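# Turn the large flashlight's head to align the board dial

## Task

Rotate the head of the big flashlight until the board's dotted ring lies between its two printed rings. At the end the board must still be upright and the flashlight must be resting motionless on the table, with the result holding without any support from the robot.

## Robot and tools

Robot: two arms, left_arm and right_arm, mounted on opposite sides of the table. left_arm's base is at (-0.016, +0.475, +0.051) m on the +y side; right_arm's base is at (-0.047, -0.438, +0.087) m. The words left and right are just names, not image sides. Each arm has six joints and a parallel gripper. The fingers point along the gripper's +x axis and close along its y axis. The reported end-effector point sits between the finger pads, roughly 3 to 4 cm behind the tips.

Frame: a single scene frame is used for all reported hand poses. Its origin is the table centre, +z is up, and the table surface is at z = +0.020 m. Positions are in metres, orientations are quaternions in wxyz order, and velocities are in m/s and rad/s. At long reach the printed hand position can be somewhat wrong.

Row layout: every command row has 14 numbers in [-1, 1] covering both arms, even when only one arm moves. The first 7 are left_arm (6 joints, then opening) and the last 7 are right_arm in the same pattern. Joint order within each arm: wrist yaw (joint_4), wrist roll (joint_5), elbow (joint_2), shoulder (joint_1), wrist pitch (joint_3), waist (joint_0). Joint numbers are offsets, not poses. A value of 1.0 equals 0.9615 rad for waist, shoulder and elbow, 1.713 rad for wrist pitch, 1.767 for wrist yaw and 1.728 for wrist roll.

Stated joint ranges (rad): waist -3.054 to 3.054, shoulder 0.000 to 3.142, elbow 0.000 to 2.356, wrist pitch -1.571 to 1.571, wrist yaw -1.571 to 1.571, wrist roll -3.142 to 3.142. True ends may differ by up to 0.010 rad. If an action would push a joint more than 0.010 rad outward beyond its range, that action is rejected for both arms. If the first action of a call fails this check, or any action is malformed, the whole call is rejected and nothing moves. A joint asked past its real end stops there, and the result reports "joint sent to its limit".

Opening is an absolute value: +1 is fully open (0.088 m pad gap); empty fingers touch near -0.80, and going lower to -1 adds nothing. Closing fully takes at least about 0.5 s. To grip, command about 0.07 below the current grip_measured; a smaller margin gives a lighter hold. Readings can be off by about 1 mm and read narrower while squeezing.

Tools:
- execute_actions(actions): a list of actions run in order. Each action is a table of up to 15 rows, one row per 1/30 s control step; a short table repeats its final row for the rest of the 15 steps, so each action lasts 0.5 s. Offsets in every row of an action are measured from the joint angles at the beginning of that action (for the first action, from the last reported angles). An empty list simply returns state and images.
- move(target, speed, blocking): target is one 14-number row; its offsets are taken from the "Joint positions" of the latest result showing them. All joints travel together so they finish at the same time, often bending the gripper's path. speed is the top rate in rad/s of the joint with the longest way to go, 0.01 to 2, default 0.5. Paths last 0.5 to 10 s and ignore obstacles and the other arm. The finger opening is sent immediately. blocking=false returns after 0.5 s while motion continues; then use wait or stop before sending anything else. The extra "move:" line reports the ending (done, off_target, moving, held, fault), limits=held or limits=none, and the joint farthest from target per arm.
- wait(seconds): 0 to 10; holds the last command and returns early when a running move finishes.
- stop(): brakes a running move; it needs room, more when fast. Fingers are not stopped.
- zoom_image(camera, region): camera is cam_high, cam_low, cam_left_wrist or cam_right_wrist (each 504x504); region is [x0, y0, x1, y1] pixels from the top-left, at most 504 by 504.
- read_manual(section): only "licences"; no motion.
- finished_scene(scene): pass the current scene number; ends it irreversibly and reports success.

Motion limits: each joint target is kept within a lead of its measured angle (0.211 rad for waist, shoulder, elbow; 0.213 wrist pitch; 0.267 wrist yaw; 0.228 wrist roll), and targets are scaled back if they would place the gripper over 70 mm from where it is. Large offsets therefore need several actions. Friction can leave joints short, especially at full reach; check positions after moving.

Results: a state line per arm with pose and velocity; Joint positions and Joint velocities in the joint order above plus pad gap in metres; Joint targets (what joints are currently driven to); grip_measured on the command scale; joint torques and estimated external torques (noisy, include friction and held weight); step readings with HELD marks when part of a row was held back; "joint command not followed" when the clearance check altered targets. Warnings include MOTOR HOT (from 50 °C), OVER-TEMPERATURE FAULT (at 95 °C the arm is held, and may go limp if it fails to cool) and TORQUE FAULT (arm halts 10 s and skips the rest of the call).

Avoid: load limits per arm (N m) waist 17.6, shoulder 21.8, elbow 21.7, wrist pitch 5.74, wrist yaw 5.72, wrist roll 5.36, counting held weight. Do not let the arms collide or press on each other. Do not knock anything off the table, drop parts, slam, or push hard; faster moves and targets far past contact hit harder. Occasional brief tugs on held parts or pushes on loose objects may occur.

Each tool is called by a JSON object that holds its "name" and its "arguments".

## Session

{"name": "execute_actions", "arguments": {"actions": []}}

Scene clock: 0.00 s.
left_arm: end_effector_position=(-0.2798, +0.3419, +0.2609) grip_measured=+0.498 end_effector_quat_wxyz=(+0.410, +0.084, +0.333, -0.845) end_effector_velocity=(+0.003, -0.002, -0.001) end_effector_angular_velocity=(-0.004, -0.005, +0.020) | right_arm: end_effector_position=(-0.3689, -0.1321, +0.1898) grip_measured=+0.677 end_effector_quat_wxyz=(+0.193, +0.244, +0.814, -0.491) end_effector_velocity=(+0.000, -0.000, +0.001) end_effector_angular_velocity=(-0.011, +0.004, -0.001)
Joint names: [wrist yaw, wrist roll, elbow, shoulder, wrist pitch, waist]
Joint positions: left_arm=[-0.5   -0.825  0.641  0.913 -0.22  -1.359  0.063] | right_arm=[-0.558 -2.559  0.987  1.776  0.079  0.591  0.072]
Joint velocities: left_arm=[-0.022 -0.007 -0.002 -0.002 -0.007 -0.002 -0.   ] | right_arm=[-0.007  0.007  0.002 -0.002 -0.007 -0.002 -0.   ]
Joint torques (N m, as the arm reports them, + toward a larger angle): no reading
External joint torques (N m, as the arm's controller estimates them; a push from outside toward a larger angle lowers the number): no reading
Heat: left arm: hottest elbow 32 °C (+0.0 °C/min); right arm: hottest waist 30 °C (+0.0 °C/min).
Joint targets: left_arm=[-0.500 -0.825 0.641 0.913 -0.220 -1.359] | right_arm=[-0.558 -2.559 0.987 1.776 0.079 0.591]

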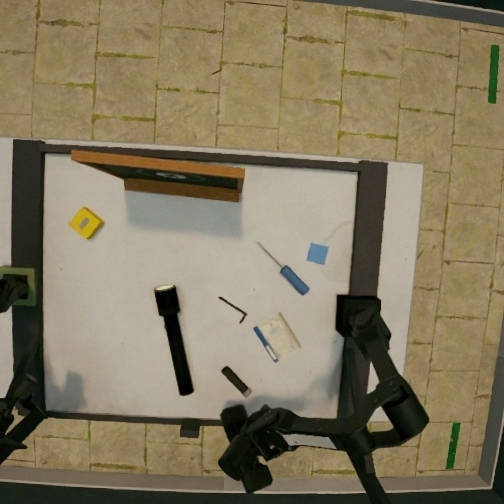

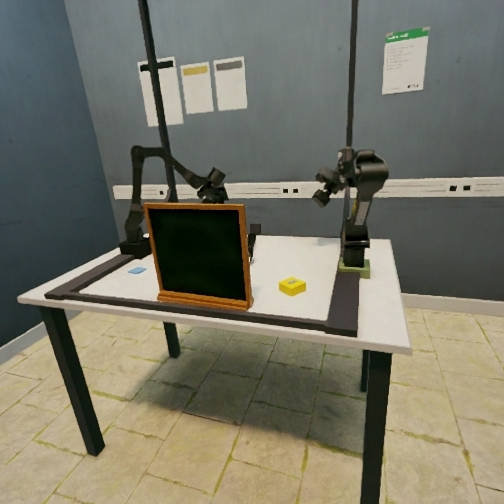

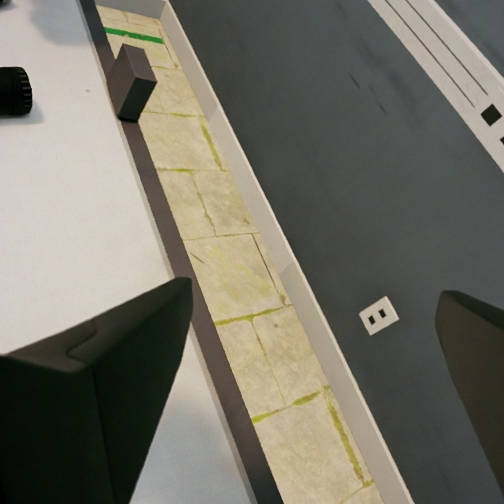

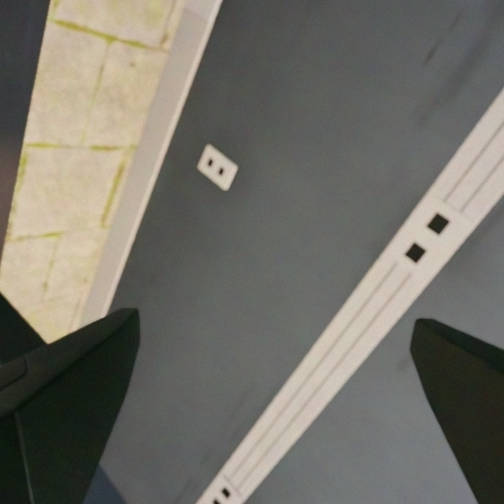

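{"name": "zoom_image", "arguments": {"camera": "cam_high", "region": [60, 130, 300, 410]}}

Region (60, 130, 300, 410) of cam_high's 504x504 image, scaled by 1.800, with more detail than that image has; it fills the left 432 columns of this view, and the rest is white.

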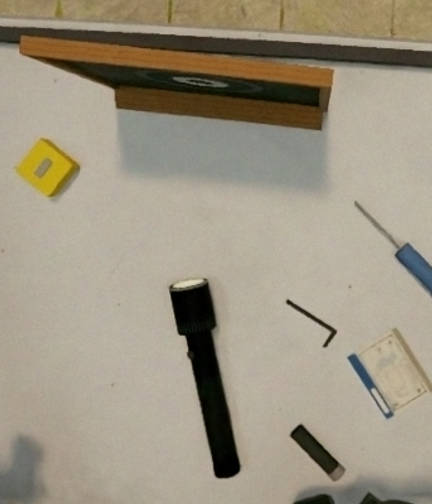

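{"name": "move", "arguments": {"target": [-0.453,0.477,-0.043,0.3,0.712,1,1,0,0,0,0,0,0,1], "speed": 1}}

{"name": "move", "arguments": {"target": [0,0,0,0.415,0,0.55,1,0,0,0,0,0,0,1], "speed": 1}}

Scene clock: 18.50 s.
left_arm: end_effector_position=(+0.0188, +0.1795, +0.3602) grip_measured=+0.981 end_effector_quat_wxyz=(+0.924, -0.209, +0.013, -0.320) end_effector_velocity=(+0.001, +0.003, -0.002) end_effector_angular_velocity=(+0.016, +0.001, +0.018) | right_arm: end_effector_position=(-0.3689, -0.1321, +0.1898) grip_measured=+0.993 end_effector_quat_wxyz=(+0.193, +0.244, +0.814, -0.491) end_effector_velocity=(+0.000, +0.000, +0.002) end_effector_angular_velocity=(-0.003, +0.010, -0.001)
Joint names: [wrist yaw, wrist roll, elbow, shoulder, wrist pitch, waist]
Joint positions: left_arm=[-1.295 -0.005  0.615  1.194  0.997 -0.4    0.087] | right_arm=[-0.558 -2.559  0.987  1.776  0.079  0.591  0.088]
Joint velocities: left_arm=[-0.022  0.007 -0.002 -0.002 -0.007 -0.002 -0.   ] | right_arm=[-0.007  0.007 -0.002 -0.002  0.007 -0.002 -0.   ]
Joint torques (N m, as the arm reports them, + toward a larger angle): left_arm=[ 0.1   0.19  5.74 -2.78  1.01  0.19] | right_arm=[-0.24  0.04  5.07 -8.48  1.57  0.03]
External joint torques (N m, as the arm's controller estimates them; a push from outside toward a larger angle lowers the number): left_arm=[-0.19  0.16 -0.58  0.63 -0.02  0.21] | right_arm=[ 0.02  0.   -0.81 -1.1   0.2   0.02]
Heat: left arm: hottest elbow 34 °C (+6.5 °C/min); right arm: hottest shoulder 32 °C (+6.5 °C/min).
Joint targets: left_arm=[-1.300 -0.001 0.600 1.201 0.999 -0.397] | right_arm=[-0.558 -2.559 0.987 1.776 0.079 0.591]
move: off_target (left_arm); limits=none; left_arm: farthest joint: the elbow, 0.016 radians from its target (0.041 radians at the start); right_arm: farthest joint: the waist, 0.000 radians from its target (0.000 radians at the start)
camera_calibration (this result's frames):
cam_left_wrist: T_world_to_cam=[[-0.526365, -0.735775, 0.426117, 0.000134037], [-0.474895, -0.161299, -0.865134, 0.375638], [0.705276, -0.657737, -0.264513, 0.275214], [0, 0, 0, 1]] pos_world=[-0.0156424, 0.241707, 0.397718]

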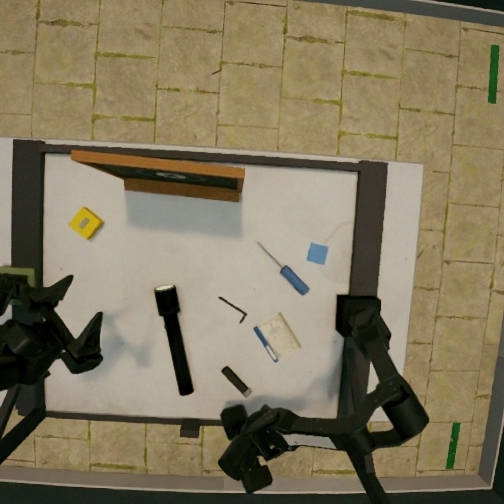

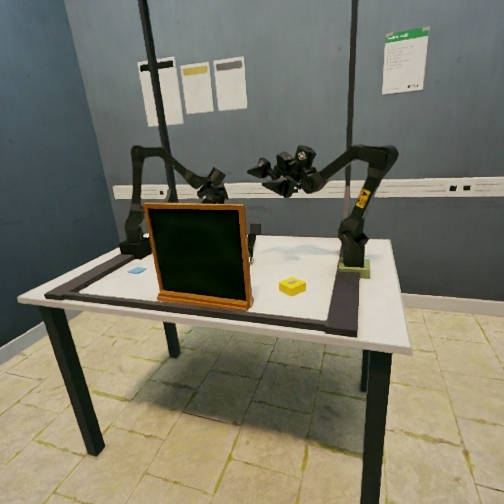

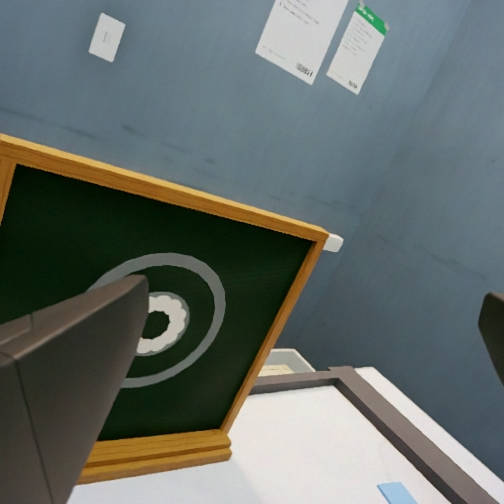

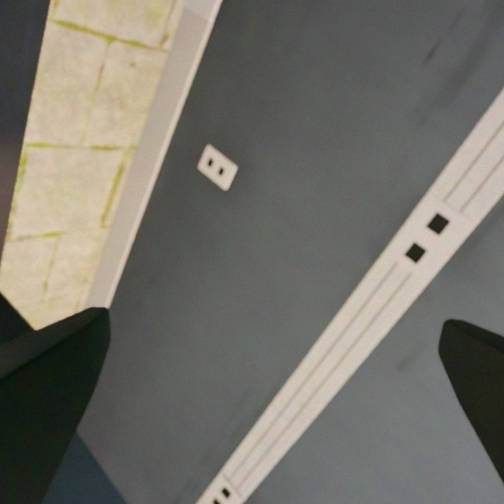

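Scene clock: 19.80 s.
left_arm: end_effector_position=(+0.1707, +0.1772, +0.2536) grip_measured=+0.981 end_effector_quat_wxyz=(+0.997, -0.017, -0.003, -0.070) end_effector_velocity=(-0.000, +0.003, +0.001) end_effector_angular_velocity=(-0.005, +0.002, +0.019) | right_arm: end_effector_position=(-0.3689, -0.1321, +0.1898) grip_measured=+0.993 end_effector_quat_wxyz=(+0.193, +0.244, +0.814, -0.491) end_effector_velocity=(+0.002, -0.002, -0.002) end_effector_angular_velocity=(+0.005, -0.008, +0.015)
Joint names: [wrist yaw, wrist roll, elbow, shoulder, wrist pitch, waist]
Joint positions: left_arm=[-1.295 -0.005  0.615  1.584  0.998  0.126  0.087] | right_arm=[-0.558 -2.559  0.987  1.776  0.079  0.591  0.088]
Joint velocities: left_arm=[-0.022 -0.007  0.002 -0.002 -0.007 -0.002  0.   ] | right_arm=[-0.007 -0.022 -0.007 -0.002 -0.007 -0.002 -0.   ]
Joint torques (N m, as the arm reports them, + toward a larger angle): left_arm=[ 0.03 -0.01  6.7  -4.5   1.08  0.41] | right_arm=[-0.24  0.04  5.08 -8.47  1.57  0.03]
External joint torques (N m, as the arm's controller estimates them; a push from outside toward a larger angle lowers the number): left_arm=[ 0.01 -0.02  1.18  1.13 -0.2   0.43] | right_arm=[ 0.01  0.01 -0.74 -1.15  0.22  0.06]
Heat: left arm: hottest elbow 34 °C (+6.1 °C/min); right arm: hottest shoulder 33 °C (+9.1 °C/min).
Joint targets: left_arm=[-1.295 -0.005 0.615 1.594 0.997 0.129] | right_arm=[-0.558 -2.559 0.987 1.776 0.079 0.591]
move: done; limits=none; left_arm: farthest joint: the shoulder, 0.009 radians from its target (0.399 radians at the start); right_arm: farthest joint: the waist, 0.000 radians from its target (0.000 radians at the start)
camera_calibration (this result's frames):
cam_left_wrist: T_world_to_cam=[[-0.0728417, -0.995508, 0.0604836, 0.185234], [-0.377189, -0.0286429, -0.925693, 0.330408], [0.923267, -0.0902428, -0.373408, 0.0282199], [0, 0, 0, 1]] pos_world=[0.112065, 0.196412, 0.305191]

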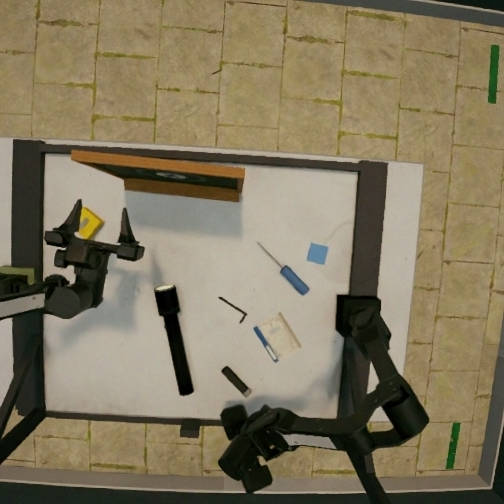

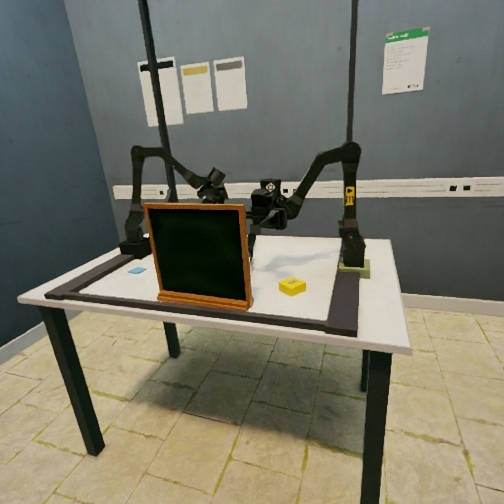

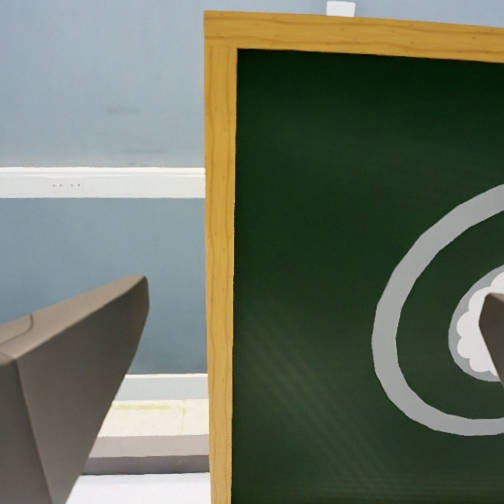

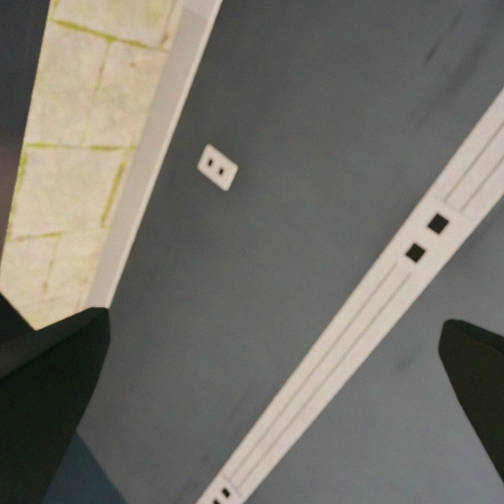

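{"name": "move", "arguments": {"target": [0.733,-0.537,0.752,0.2,-0.696,-0.233,1,0.316,0.682,1,0.3,-0.41,-0.248,1], "speed": 1}}

{"name": "move", "arguments": {"target": [0,-0.537,0.752,0.489,-0.696,0,1,0,0,0.298,0.418,-0.42,0,1], "speed": 1}}

Scene clock: 51.70 s.
left_arm: end_effector_position=(-0.0578, -0.0173, +0.2357) grip_measured=+0.981 end_effector_quat_wxyz=(+0.679, -0.085, +0.500, -0.532) end_effector_velocity=(-0.000, +0.003, -0.004) end_effector_angular_velocity=(+0.021, -0.009, +0.015) | right_arm: end_effector_position=(-0.2591, +0.0726, +0.3094) grip_measured=+0.994 end_effector_quat_wxyz=(+0.207, -0.561, -0.342, +0.725) end_effector_velocity=(+0.002, +0.000, -0.001) end_effector_angular_velocity=(-0.003, -0.012, -0.003)
Joint names: [wrist yaw, wrist roll, elbow, shoulder, wrist pitch, waist]
Joint positions: left_arm=[-0.005 -0.929  1.326  1.763 -0.191 -0.096  0.087] | right_arm=[-0.002 -1.386  1.932  2.048 -0.621  0.353  0.088]
Joint velocities: left_arm=[-0.022 -0.007 -0.002 -0.002 -0.022 -0.007 -0.   ] | right_arm=[ 0.007 -0.007  0.002  0.002 -0.007 -0.002 -0.   ]
Joint torques (N m, as the arm reports them, + toward a larger angle): left_arm=[ 0.11 -0.08 10.18 -6.97  1.24 -0.27] | right_arm=[ 0.06  0.17  7.71 -9.43  1.52 -0.12]
External joint torques (N m, as the arm's controller estimates them; a push from outside toward a larger angle lowers the number): left_arm=[ 0.15 -0.12  3.08  1.65 -0.39 -0.25] | right_arm=[ 0.09  0.13  1.12  0.48  0.07 -0.11]
Heat: left arm: hottest elbow 36 °C (+4.6 °C/min); right arm: hottest shoulder 36 °C (+7.0 °C/min).
Joint targets: left_arm=[0.001 -0.933 1.338 1.776 -0.195 -0.098] | right_arm=[0.001 -1.380 1.948 2.065 -0.623 0.352]
move: off_target (left_arm, right_arm); limits=none; left_arm: farthest joint: the shoulder, 0.013 radians from its target (0.192 radians at the start); right_arm: farthest joint: the elbow, 0.017 radians from its target (0.962 radians at the start)
camera_calibration (this result's frames):
cam_left_wrist: T_world_to_cam=[[-0.619008, -0.485011, 0.617733, -0.178139], [-0.718289, 0.667706, -0.195524, 0.0422754], [-0.317633, -0.564741, -0.761693, 0.22657], [0, 0, 0, 1]] pos_world=[-0.0079373, 0.0133265, 0.290885]
cam_right_wrist: T_world_to_cam=[[-0.100338, 0.648357, 0.754696, -0.300613], [0.994337, 0.0386561, 0.09899, 0.257038], [0.0350072, 0.760354, -0.648564, 0.23102], [0, 0, 0, 1]] pos_world=[-0.293833, 0.00931142, 0.351259]

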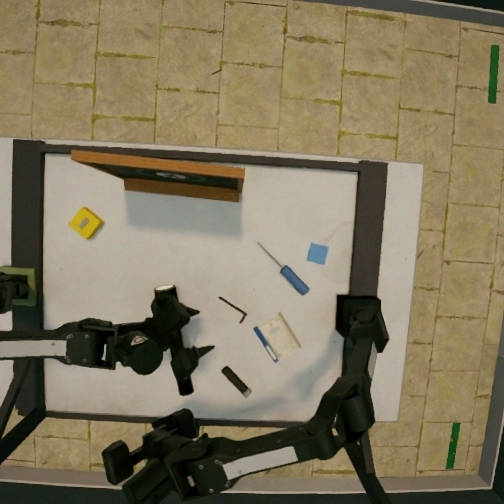

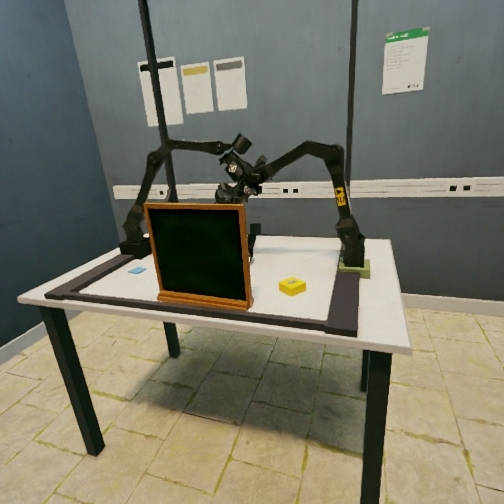

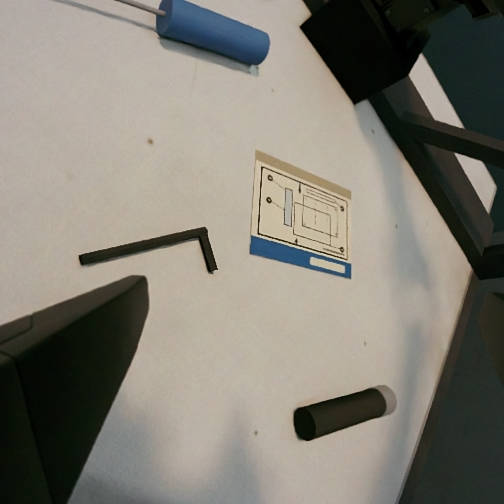

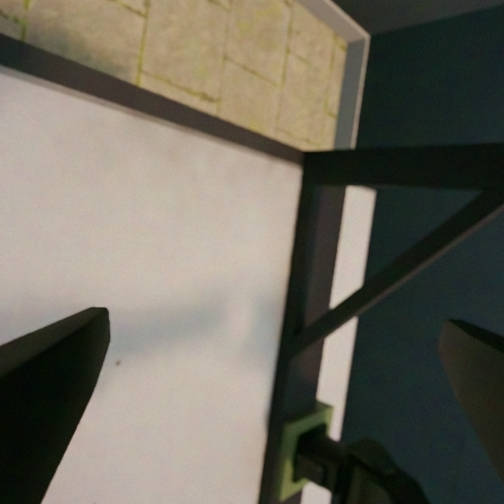

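Scene clock: 53.70 s.
left_arm: end_effector_position=(-0.0526, +0.0436, +0.1620) grip_measured=+0.981 end_effector_quat_wxyz=(-0.705, +0.073, -0.703, -0.065) end_effector_velocity=(+0.002, +0.002, -0.002) end_effector_angular_velocity=(+0.010, -0.023, +0.005) | right_arm: end_effector_position=(-0.2287, -0.0008, +0.1475) grip_measured=+0.994 end_effector_quat_wxyz=(+0.072, +0.702, +0.075, -0.704) end_effector_velocity=(+0.002, -0.004, +0.002) end_effector_angular_velocity=(-0.019, +0.000, -0.010)
Joint names: [wrist yaw, wrist roll, elbow, shoulder, wrist pitch, waist]
Joint positions: left_arm=[-0.005 -1.853  2.038  2.218 -1.38  -0.096  0.087] | right_arm=[-0.002 -1.386  2.205  2.432 -1.338  0.353  0.088]
Joint velocities: left_arm=[-0.022 -0.007 -0.002  0.002 -0.007 -0.002 -0.   ] | right_arm=[-0.007  0.007  0.002 -0.002 -0.022 -0.002 -0.   ]
Joint torques (N m, as the arm reports them, + toward a larger angle): left_arm=[-0.04 -0.07  8.55 -8.59 -0.23  0.13] | right_arm=[ -0.07   0.01   6.21 -10.38   0.18   0.02]
External joint torques (N m, as the arm's controller estimates them; a push from outside toward a larger angle lowers the number): left_arm=[ 0.03 -0.08  2.74  1.93 -0.51  0.03] | right_arm=[-0.01  0.01  0.7   0.71 -0.08  0.1 ]
Heat: left arm: hottest elbow 36 °C (+4.5 °C/min); right arm: hottest shoulder 36 °C (+6.7 °C/min).
Joint targets: left_arm=[-0.005 -1.857 2.049 2.233 -1.383 -0.096] | right_arm=[-0.002 -1.386 2.219 2.450 -1.340 0.353]
move: off_target (left_arm, right_arm); limits=none; left_arm: farthest joint: the shoulder, 0.016 radians from its target (0.470 radians at the start); right_arm: farthest joint: the shoulder, 0.018 radians from its target (0.402 radians at the start)
camera_calibration (this result's frames):
cam_left_wrist: T_world_to_cam=[[0.221317, -0.973572, -0.0563647, 0.0748951], [-0.898748, -0.226059, 0.375698, -0.0720809], [-0.37851, -0.0324906, -0.925027, 0.206542], [0, 0, 0, 1]] pos_world=[-0.00317991, 0.0633319, 0.222359]
cam_right_wrist: T_world_to_cam=[[-0.234304, 0.97129, 0.0411981, -0.0529769], [0.9236, 0.209173, 0.321263, 0.196827], [0.303422, 0.113324, -0.946093, 0.28546], [0, 0, 0, 1]] pos_world=[-0.280817, -0.0220645, 0.209021]

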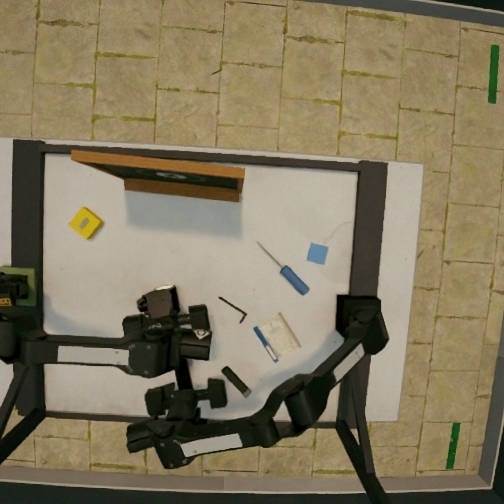

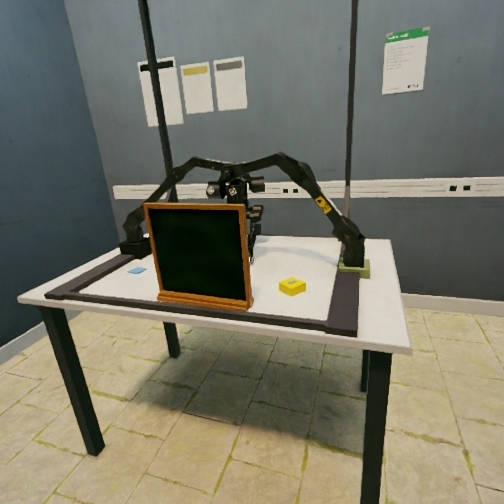

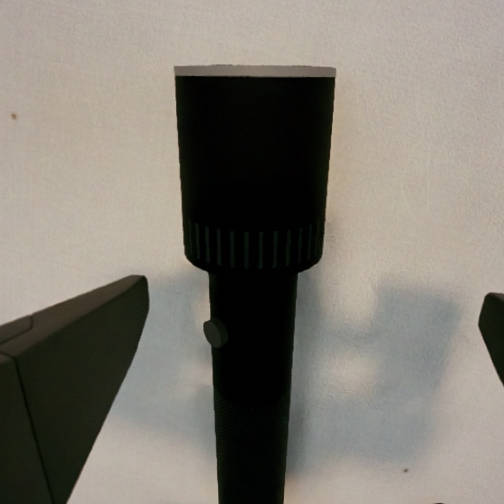

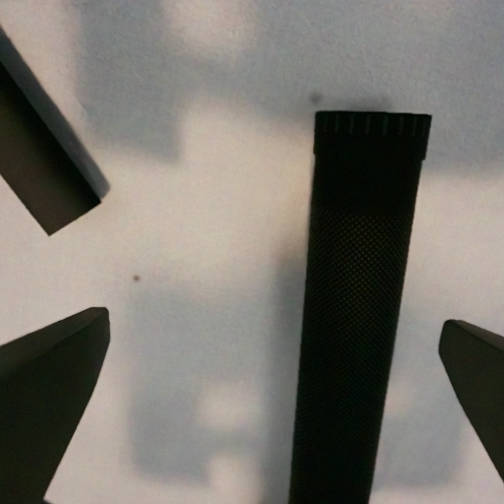

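{"name": "move", "arguments": {"target": [0,0,-0.135,-0.069,0.031,0.017,1,0,0,0,0,0.102,-0.033,1]}}

Scene clock: 64.63 s.
left_arm: end_effector_position=(-0.0457, +0.0565, +0.1564) grip_measured=+0.981 end_effector_quat_wxyz=(-0.705, +0.076, -0.702, -0.072) end_effector_velocity=(+0.003, +0.005, +0.002) end_effector_angular_velocity=(+0.016, -0.009, +0.010) | right_arm: end_effector_position=(-0.2286, +0.0393, +0.1509) grip_measured=+0.994 end_effector_quat_wxyz=(+0.003, +0.684, +0.123, -0.719) end_effector_velocity=(+0.001, -0.002, +0.000) end_effector_angular_velocity=(-0.009, +0.003, +0.006)
Joint names: [wrist yaw, wrist roll, elbow, shoulder, wrist pitch, waist]
Joint positions: left_arm=[-0.005 -1.853  1.923  2.16  -1.33  -0.082  0.087] | right_arm=[-0.002 -1.386  2.205  2.432 -1.166  0.323  0.088]
Joint velocities: left_arm=[-0.007 -0.007 -0.002 -0.007 -0.022  0.002 -0.   ] | right_arm=[-0.007 -0.007 -0.002 -0.002 -0.007 -0.002 -0.   ]
Joint torques (N m, as the arm reports them, + toward a larger angle): left_arm=[ -0.06   0.     5.14 -10.98   0.19   0.2 ] | right_arm=[ -0.07   0.02   5.02 -13.11   0.9   -0.11]
External joint torques (N m, as the arm's controller estimates them; a push from outside toward a larger angle lowers the number): left_arm=[ 0.    0.   -0.65 -0.79 -0.05  0.14] | right_arm=[-0.01  0.01 -0.78 -1.76  0.33 -0.11]
Heat: left arm: hottest elbow 37 °C (+4.0 °C/min); right arm: hottest shoulder 38 °C (+8.0 °C/min).
Joint targets: left_arm=[-0.005 -1.853 1.908 2.151 -1.327 -0.079] | right_arm=[-0.002 -1.386 2.205 2.432 -1.163 0.322]
move: off_target (left_arm); limits=none; left_arm: farthest joint: the elbow, 0.015 radians from its target (0.130 radians at the start); right_arm: farthest joint: the wrist pitch, 0.003 radians from its target (0.175 radians at the start)
camera_calibration (this result's frames):
cam_left_wrist: T_world_to_cam=[[0.234696, -0.970032, -0.0628921, 0.0870754], [-0.895746, -0.240946, 0.373609, -0.0595292], [-0.377566, -0.0313491, -0.925452, 0.204419], [0, 0, 0, 1]] pos_world=[0.00342229, 0.0765309, 0.216896]
cam_right_wrist: T_world_to_cam=[[-0.197279, 0.95777, 0.209183, -0.108417], [0.948136, 0.132156, 0.289091, 0.200802], [0.249238, 0.255366, -0.934167, 0.264371], [0, 0, 0, 1]] pos_world=[-0.277667, 0.0097903, 0.211596]

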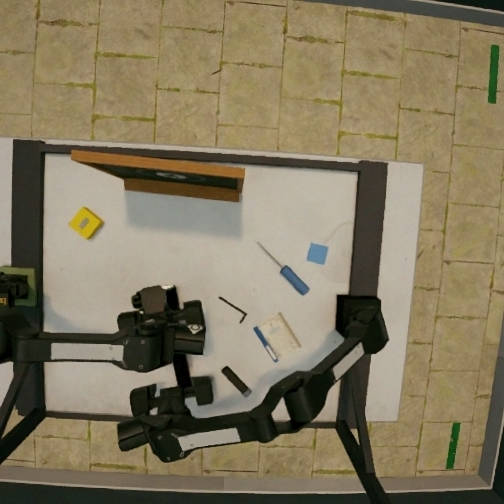

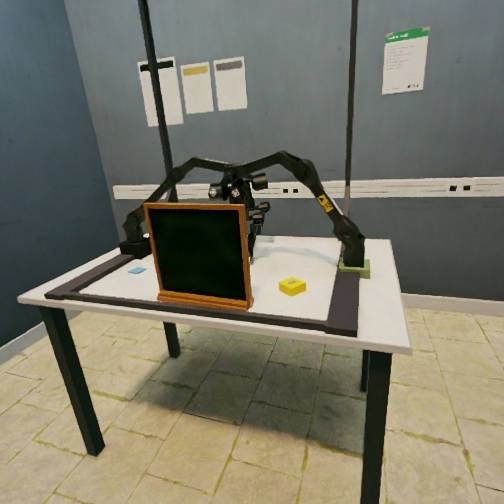

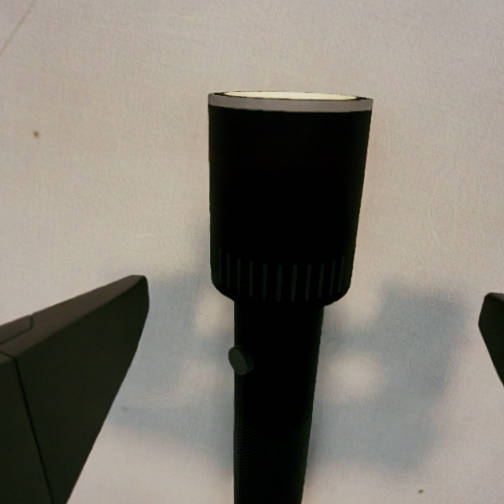

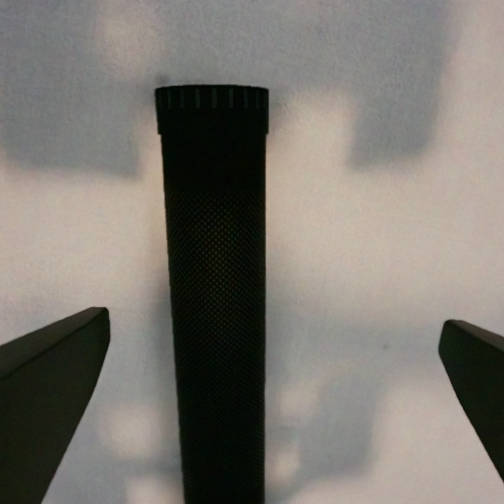

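{"name": "move", "arguments": {"target": [0,0,-0.277,0.049,0.18,0,1,0,0,-0.245,0.069,0.175,0,1], "speed": 0.3}}

Scene clock: 72.47 s.
left_arm: end_effector_position=(-0.0458, +0.0549, +0.0802) grip_measured=+0.981 end_effector_quat_wxyz=(-0.703, +0.082, -0.703, -0.066) end_effector_velocity=(-0.002, +0.002, +0.000) end_effector_angular_velocity=(+0.007, -0.008, +0.000) | right_arm: end_effector_position=(-0.2311, +0.0459, +0.0768) grip_measured=+0.994 end_effector_quat_wxyz=(+0.009, -0.680, -0.134, +0.721) end_effector_velocity=(+0.001, -0.002, +0.000) end_effector_angular_velocity=(-0.009, +0.003, +0.006)
Joint names: [wrist yaw, wrist roll, elbow, shoulder, wrist pitch, waist]
Joint positions: left_arm=[-0.005 -1.853  1.671  2.194 -1.025 -0.082  0.087] | right_arm=[-0.002 -1.386  1.986  2.478 -0.868  0.323  0.088]
Joint velocities: left_arm=[-0.007 -0.007 -0.002 -0.002 -0.007 -0.007 -0.   ] | right_arm=[-0.007 -0.007 -0.002 -0.002 -0.007 -0.002 -0.   ]
Joint torques (N m, as the arm reports them, + toward a larger angle): left_arm=[-0.08  0.    5.04 -8.45  0.19  0.1 ] | right_arm=[ -0.07   0.02   3.09 -10.58   0.83   0.02]
External joint torques (N m, as the arm's controller estimates them; a push from outside toward a larger angle lowers the number): left_arm=[-0.03 -0.01 -0.64  1.85 -0.1   0.16] | right_arm=[-0.01  0.01 -2.62  0.94  0.2   0.02]
Heat: left arm: hottest shoulder 39 °C (+5.0 °C/min); right arm: hottest shoulder 40 °C (+8.1 °C/min).
Joint targets: left_arm=[-0.005 -1.853 1.657 2.207 -1.022 -0.082] | right_arm=[-0.002 -1.386 1.969 2.498 -0.866 0.323]
move: off_target (left_arm, right_arm); limits=none; left_arm: farthest joint: the elbow, 0.014 radians from its target (0.266 radians at the start); right_arm: farthest joint: the shoulder, 0.020 radians from its target (0.067 radians at the start)
camera_calibration (this result's frames):
cam_left_wrist: T_world_to_cam=[[0.23462, -0.971073, -0.0443911, 0.0793369], [-0.895214, -0.233639, 0.37948, -0.0324057], [-0.378875, -0.0492942, -0.924134, 0.13465], [0, 0, 0, 1]] pos_world=[0.00339148, 0.0761082, 0.140254]
cam_right_wrist: T_world_to_cam=[[-0.194593, 0.950698, 0.241467, -0.101184], [0.951539, 0.123198, 0.281772, 0.225476], [0.238132, 0.284596, -0.9286, 0.189749], [0, 0, 0, 1]] pos_world=[-0.279424, 0.0144155, 0.1371]

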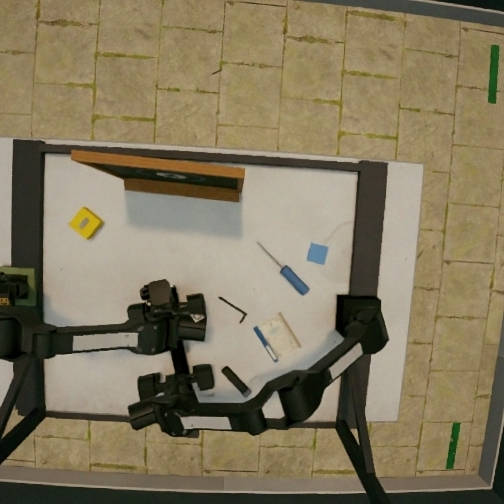

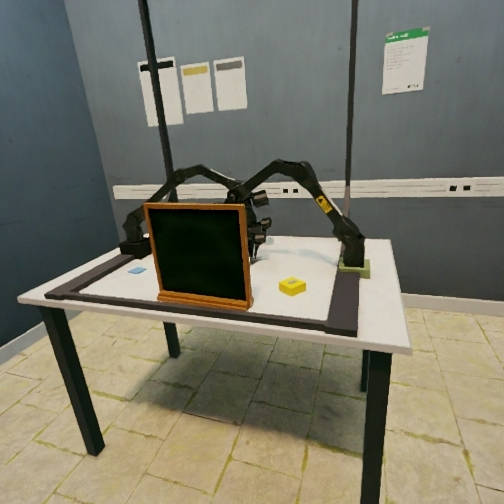

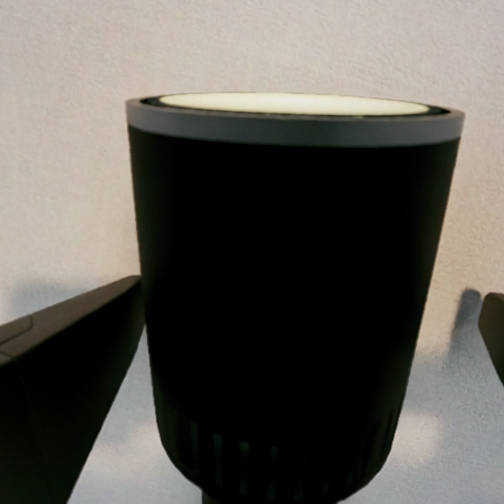

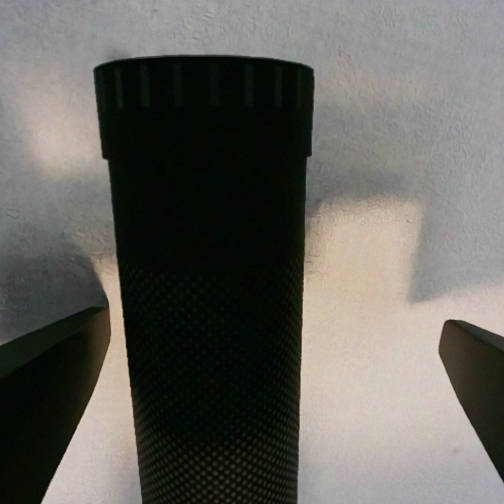

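{"name": "move", "arguments": {"target": [0,0,0,0,-0.024,0,1,0,0,-0.015,0.02,-0.052,0,1], "speed": 0.2}}

Scene clock: 76.07 s.
left_arm: end_effector_position=(-0.0452, +0.0633, +0.0801) grip_measured=+0.981 end_effector_quat_wxyz=(-0.706, +0.069, -0.701, -0.079) end_effector_velocity=(+0.004, -0.002, +0.002) end_effector_angular_velocity=(-0.014, -0.021, +0.009) | right_arm: end_effector_position=(-0.2244, +0.0283, +0.0734) grip_measured=+0.994 end_effector_quat_wxyz=(+0.021, +0.690, +0.105, -0.715) end_effector_velocity=(+0.001, -0.002, +0.000) end_effector_angular_velocity=(-0.009, +0.003, +0.006)
Joint names: [wrist yaw, wrist roll, elbow, shoulder, wrist pitch, waist]
Joint positions: left_arm=[-0.005 -1.853  1.671  2.194 -1.063 -0.082  0.087] | right_arm=[-0.002 -1.386  1.985  2.478 -0.953  0.323  0.088]
Joint velocities: left_arm=[-0.022 -0.007 -0.002 -0.007  0.007  0.002 -0.   ] | right_arm=[-0.007 -0.007 -0.002 -0.002 -0.007 -0.002 -0.   ]
Joint torques (N m, as the arm reports them, + toward a larger angle): left_arm=[-0.05  0.01  6.84 -9.86 -0.24 -0.02] | right_arm=[ -0.08   0.02   3.55 -10.48   0.36   0.01]
External joint torques (N m, as the arm's controller estimates them; a push from outside toward a larger angle lowers the number): left_arm=[ 0.02  0.01  1.19  0.41 -0.48 -0.11] | right_arm=[-0.02  0.01 -2.05  0.91 -0.13  0.03]
Heat: left arm: hottest shoulder 39 °C (+5.1 °C/min); right arm: hottest shoulder 41 °C (+9.1 °C/min).
Joint targets: left_arm=[-0.005 -1.853 1.671 2.194 -1.066 -0.082] | right_arm=[-0.002 -1.386 1.972 2.497 -0.957 0.323]
move: off_target (right_arm); limits=none; left_arm: farthest joint: the wrist pitch, 0.003 radians from its target (0.042 radians at the start); right_arm: farthest joint: the shoulder, 0.019 radians from its target (0.019 radians at the start)
camera_calibration (this result's frames):
cam_left_wrist: T_world_to_cam=[[0.234796, -0.968663, -0.0810074, 0.0901431], [-0.89626, -0.247997, 0.367716, -0.0280392], [-0.376282, -0.0137344, -0.926403, 0.133226], [0, 0, 0, 1]] pos_world=[0.00383513, 0.0821945, 0.141034]
cam_right_wrist: T_world_to_cam=[[-0.200756, 0.966922, 0.157351, -0.078038], [0.942547, 0.146866, 0.30006, 0.218233], [0.267025, 0.20855, -0.940853, 0.199494], [0, 0, 0, 1]] pos_world=[-0.274632, 0.00180131, 0.134491]

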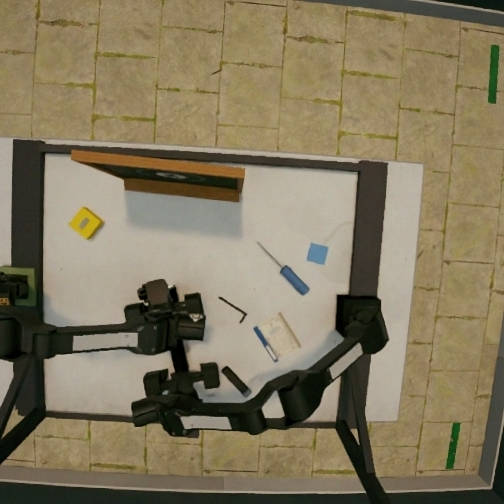

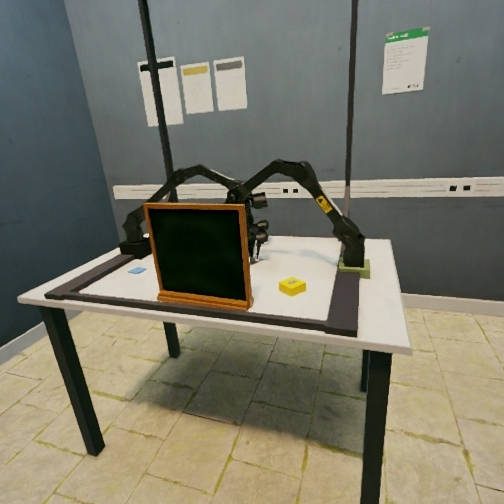

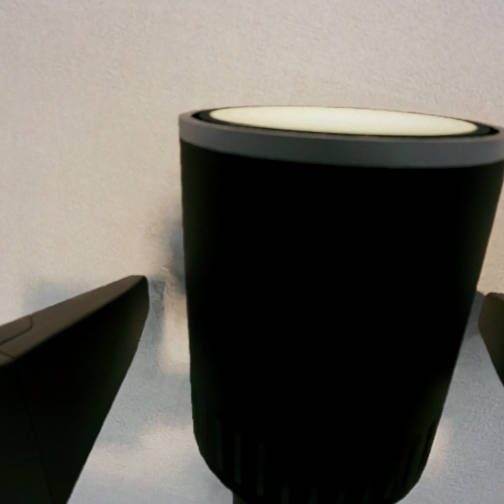

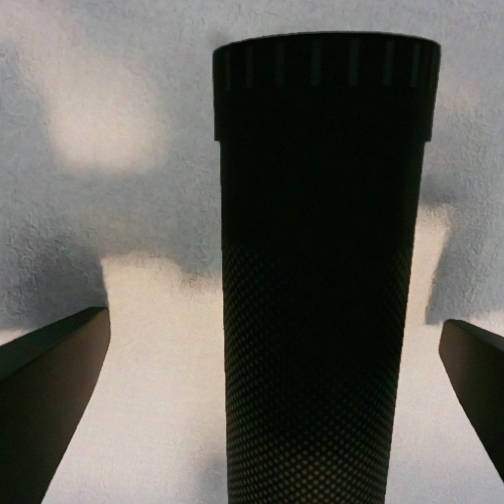

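{"name": "move", "arguments": {"target": [0,0,0,0,0,0,1,0,0,0,0.03,0.02,0,1], "speed": 0.2}}

{"name": "move", "arguments": {"target": [0,0,0,0.01,0,0,0.25,0,0,0,0,0,0,-0.2], "speed": 0.2}}

Scene clock: 79.90 s.
left_arm: end_effector_position=(-0.0452, +0.0633, +0.0801) grip_measured=+0.981 end_effector_quat_wxyz=(-0.706, +0.069, -0.701, -0.079) end_effector_velocity=(+0.000, +0.004, -0.001) end_effector_angular_velocity=(+0.012, -0.008, +0.005) | right_arm: end_effector_position=(-0.2264, +0.0334, +0.0736) grip_measured=+0.994 end_effector_quat_wxyz=(+0.012, +0.688, +0.113, -0.717) end_effector_velocity=(+0.001, -0.002, -0.002) end_effector_angular_velocity=(-0.014, +0.003, -0.009)
Joint names: [wrist yaw, wrist roll, elbow, shoulder, wrist pitch, waist]
Joint positions: left_arm=[-0.005 -1.853  1.671  2.194 -1.063 -0.082  0.087] | right_arm=[-0.002 -1.386  1.985  2.479 -0.928  0.323  0.088]
Joint velocities: left_arm=[-0.007 -0.007 -0.007 -0.002 -0.007 -0.002 -0.   ] | right_arm=[-0.007  0.007 -0.002  0.002 -0.007 -0.002 -0.   ]
Joint torques (N m, as the arm reports them, + toward a larger angle): left_arm=[-0.02 -0.03  6.56 -9.69 -0.04 -0.08] | right_arm=[-0.07  0.02  4.82 -9.49  1.26  0.02]
External joint torques (N m, as the arm's controller estimates them; a push from outside toward a larger angle lowers the number): left_arm=[ 0.04 -0.03  0.96  0.49 -0.27 -0.08] | right_arm=[ 0.    0.01 -0.75  1.8   0.75 -0.07]
Heat: left arm: hottest shoulder 40 °C (+5.0 °C/min); right arm: hottest shoulder 41 °C (+8.0 °C/min).
Joint targets: left_arm=[-0.005 -1.853 1.671 2.194 -1.063 -0.082] | right_arm=[-0.002 -1.386 1.985 2.507 -0.919 0.323]
move: off_target (right_arm); limits=none; left_arm: farthest joint: the waist, 0.000 radians from its target (0.000 radians at the start); right_arm: farthest joint: the shoulder, 0.028 radians from its target (0.029 radians at the start)
camera_calibration (this result's frames):
cam_left_wrist: T_world_to_cam=[[0.234796, -0.968663, -0.0810074, 0.0901431], [-0.89626, -0.247997, 0.367716, -0.0280392], [-0.376282, -0.0137344, -0.926403, 0.133226], [0, 0, 0, 1]] pos_world=[0.00383513, 0.0821945, 0.141034]
cam_right_wrist: T_world_to_cam=[[-0.199289, 0.963059, 0.18111, -0.0846147], [0.945127, 0.140073, 0.29515, 0.220408], [0.258878, 0.229992, -0.938129, 0.196389], [0, 0, 0, 1]] pos_world=[-0.276017, 0.0054478, 0.134509]

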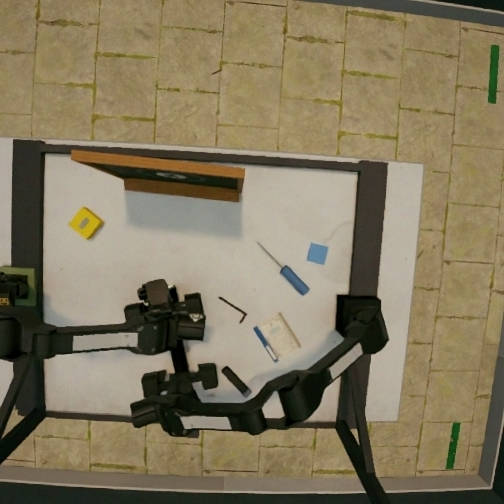

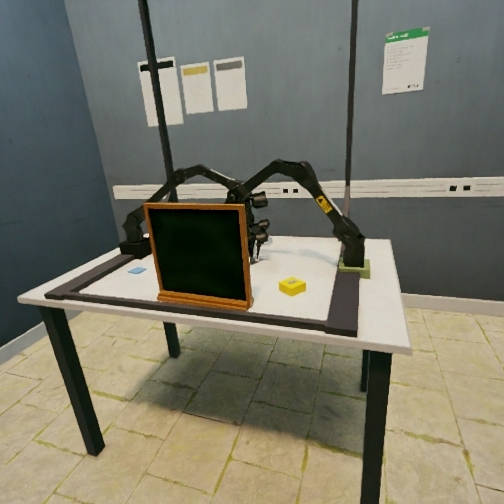

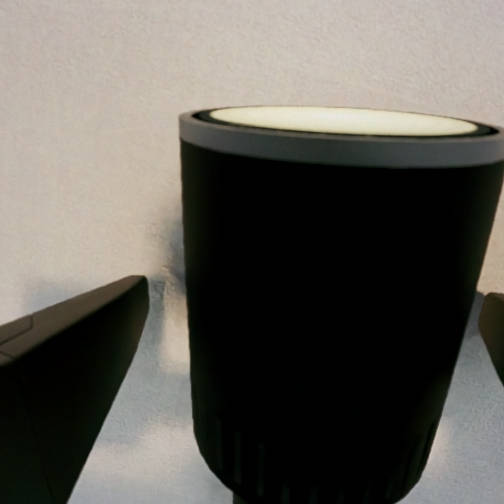

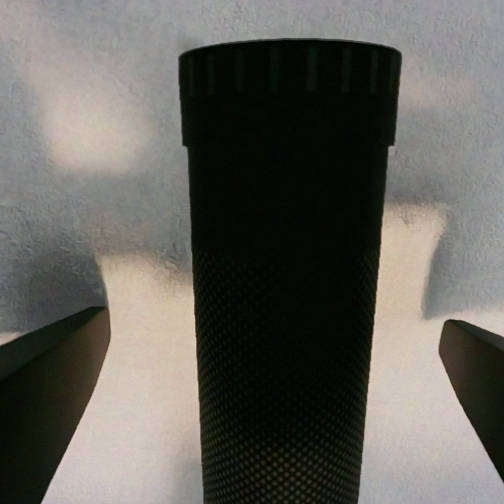

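Scene clock: 80.60 s.
left_arm: end_effector_position=(-0.0452, +0.0634, +0.0801) grip_measured=+0.307 end_effector_quat_wxyz=(-0.706, +0.069, -0.701, -0.079) end_effector_velocity=(+0.000, -0.001, +0.000) end_effector_angular_velocity=(-0.008, -0.007, +0.005) | right_arm: end_effector_position=(-0.2264, +0.0336, +0.0736) grip_measured=-0.072 end_effector_quat_wxyz=(+0.014, +0.687, +0.116, -0.717) end_effector_velocity=(-0.001, +0.003, +0.004) end_effector_angular_velocity=(+0.009, +0.025, +0.003)
Joint names: [wrist yaw, wrist roll, elbow, shoulder, wrist pitch, waist]
Joint positions: left_arm=[-0.005 -1.852  1.671  2.194 -1.063 -0.082  0.054] | right_arm=[-0.002 -1.392  1.985  2.479 -0.927  0.323  0.035]
Joint velocities: left_arm=[-0.007 -0.007 -0.002 -0.002  0.007 -0.002 -0.   ] | right_arm=[-0.022 -0.007  0.002 -0.007  0.007 -0.007 -0.   ]
Joint torques (N m, as the arm reports them, + toward a larger angle): left_arm=[-0.08 -0.01  6.69 -8.7   0.03 -0.06] | right_arm=[ -0.07   0.17   4.8  -12.96   0.53   0.01]
External joint torques (N m, as the arm's controller estimates them; a push from outside toward a larger angle lowers the number): left_arm=[-0.02  0.    1.07  1.51 -0.21 -0.08] | right_arm=[-0.01  0.16 -0.9  -1.45 -0.02  0.08]
Heat: left arm: hottest shoulder 41 °C (+6.0 °C/min); right arm: hottest shoulder 41 °C (+8.1 °C/min).
Joint targets: left_arm=[-0.005 -1.853 1.671 2.204 -1.063 -0.082] | right_arm=[-0.002 -1.386 1.985 2.479 -0.928 0.323]
move: done; limits=none; left_arm: farthest joint: the shoulder, 0.010 radians from its target (0.010 radians at the start); right_arm: farthest joint: the wrist roll, 0.006 radians from its target (0.000 radians at the start)
camera_calibration (this result's frames):
cam_left_wrist: T_world_to_cam=[[0.234058, -0.968811, -0.0813766, 0.0902278], [-0.896455, -0.247455, 0.367606, -0.028048], [-0.376278, -0.0130906, -0.926414, 0.133191], [0, 0, 0, 1]] pos_world=[0.00385454, 0.0822167, 0.141043]
cam_right_wrist: T_world_to_cam=[[-0.204805, 0.961665, 0.182361, -0.0861554], [0.944207, 0.145011, 0.295711, 0.220032], [0.25793, 0.23275, -0.93771, 0.196055], [0, 0, 0, 1]] pos_world=[-0.275969, 0.00531391, 0.134488]

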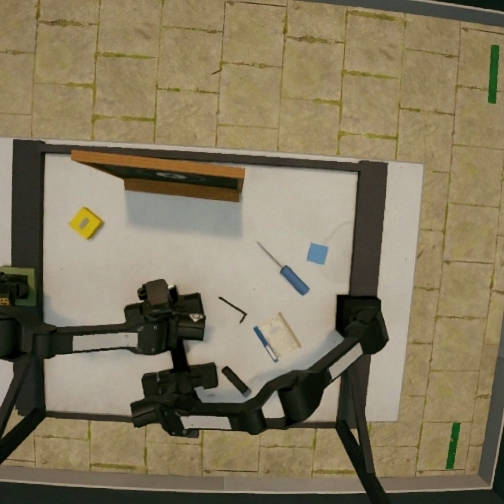

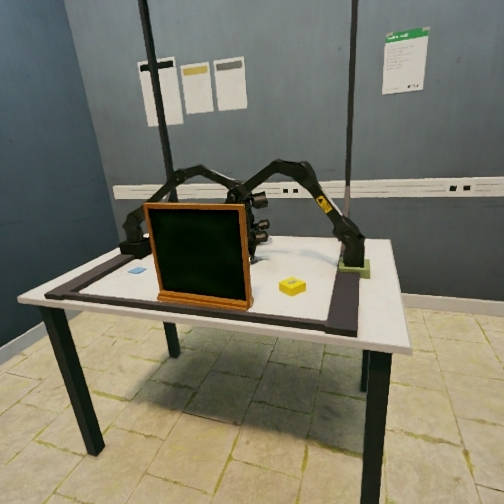

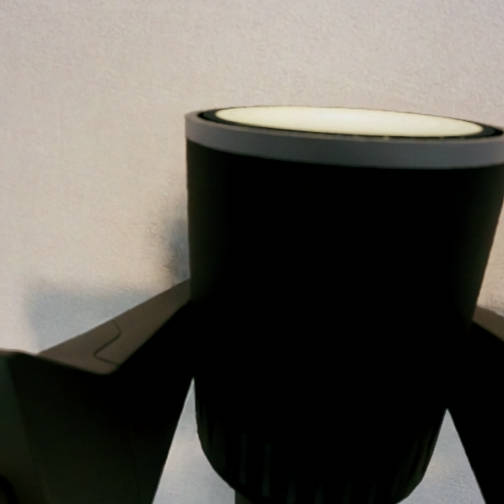

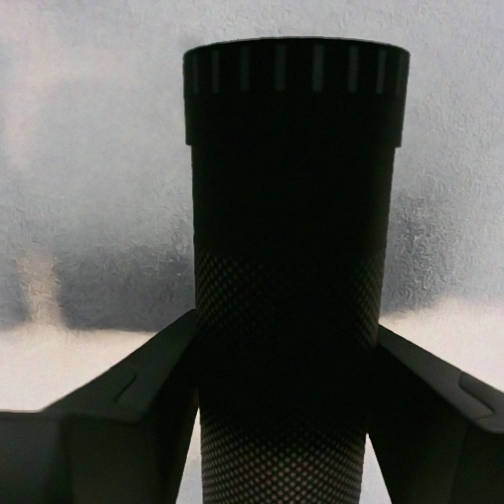

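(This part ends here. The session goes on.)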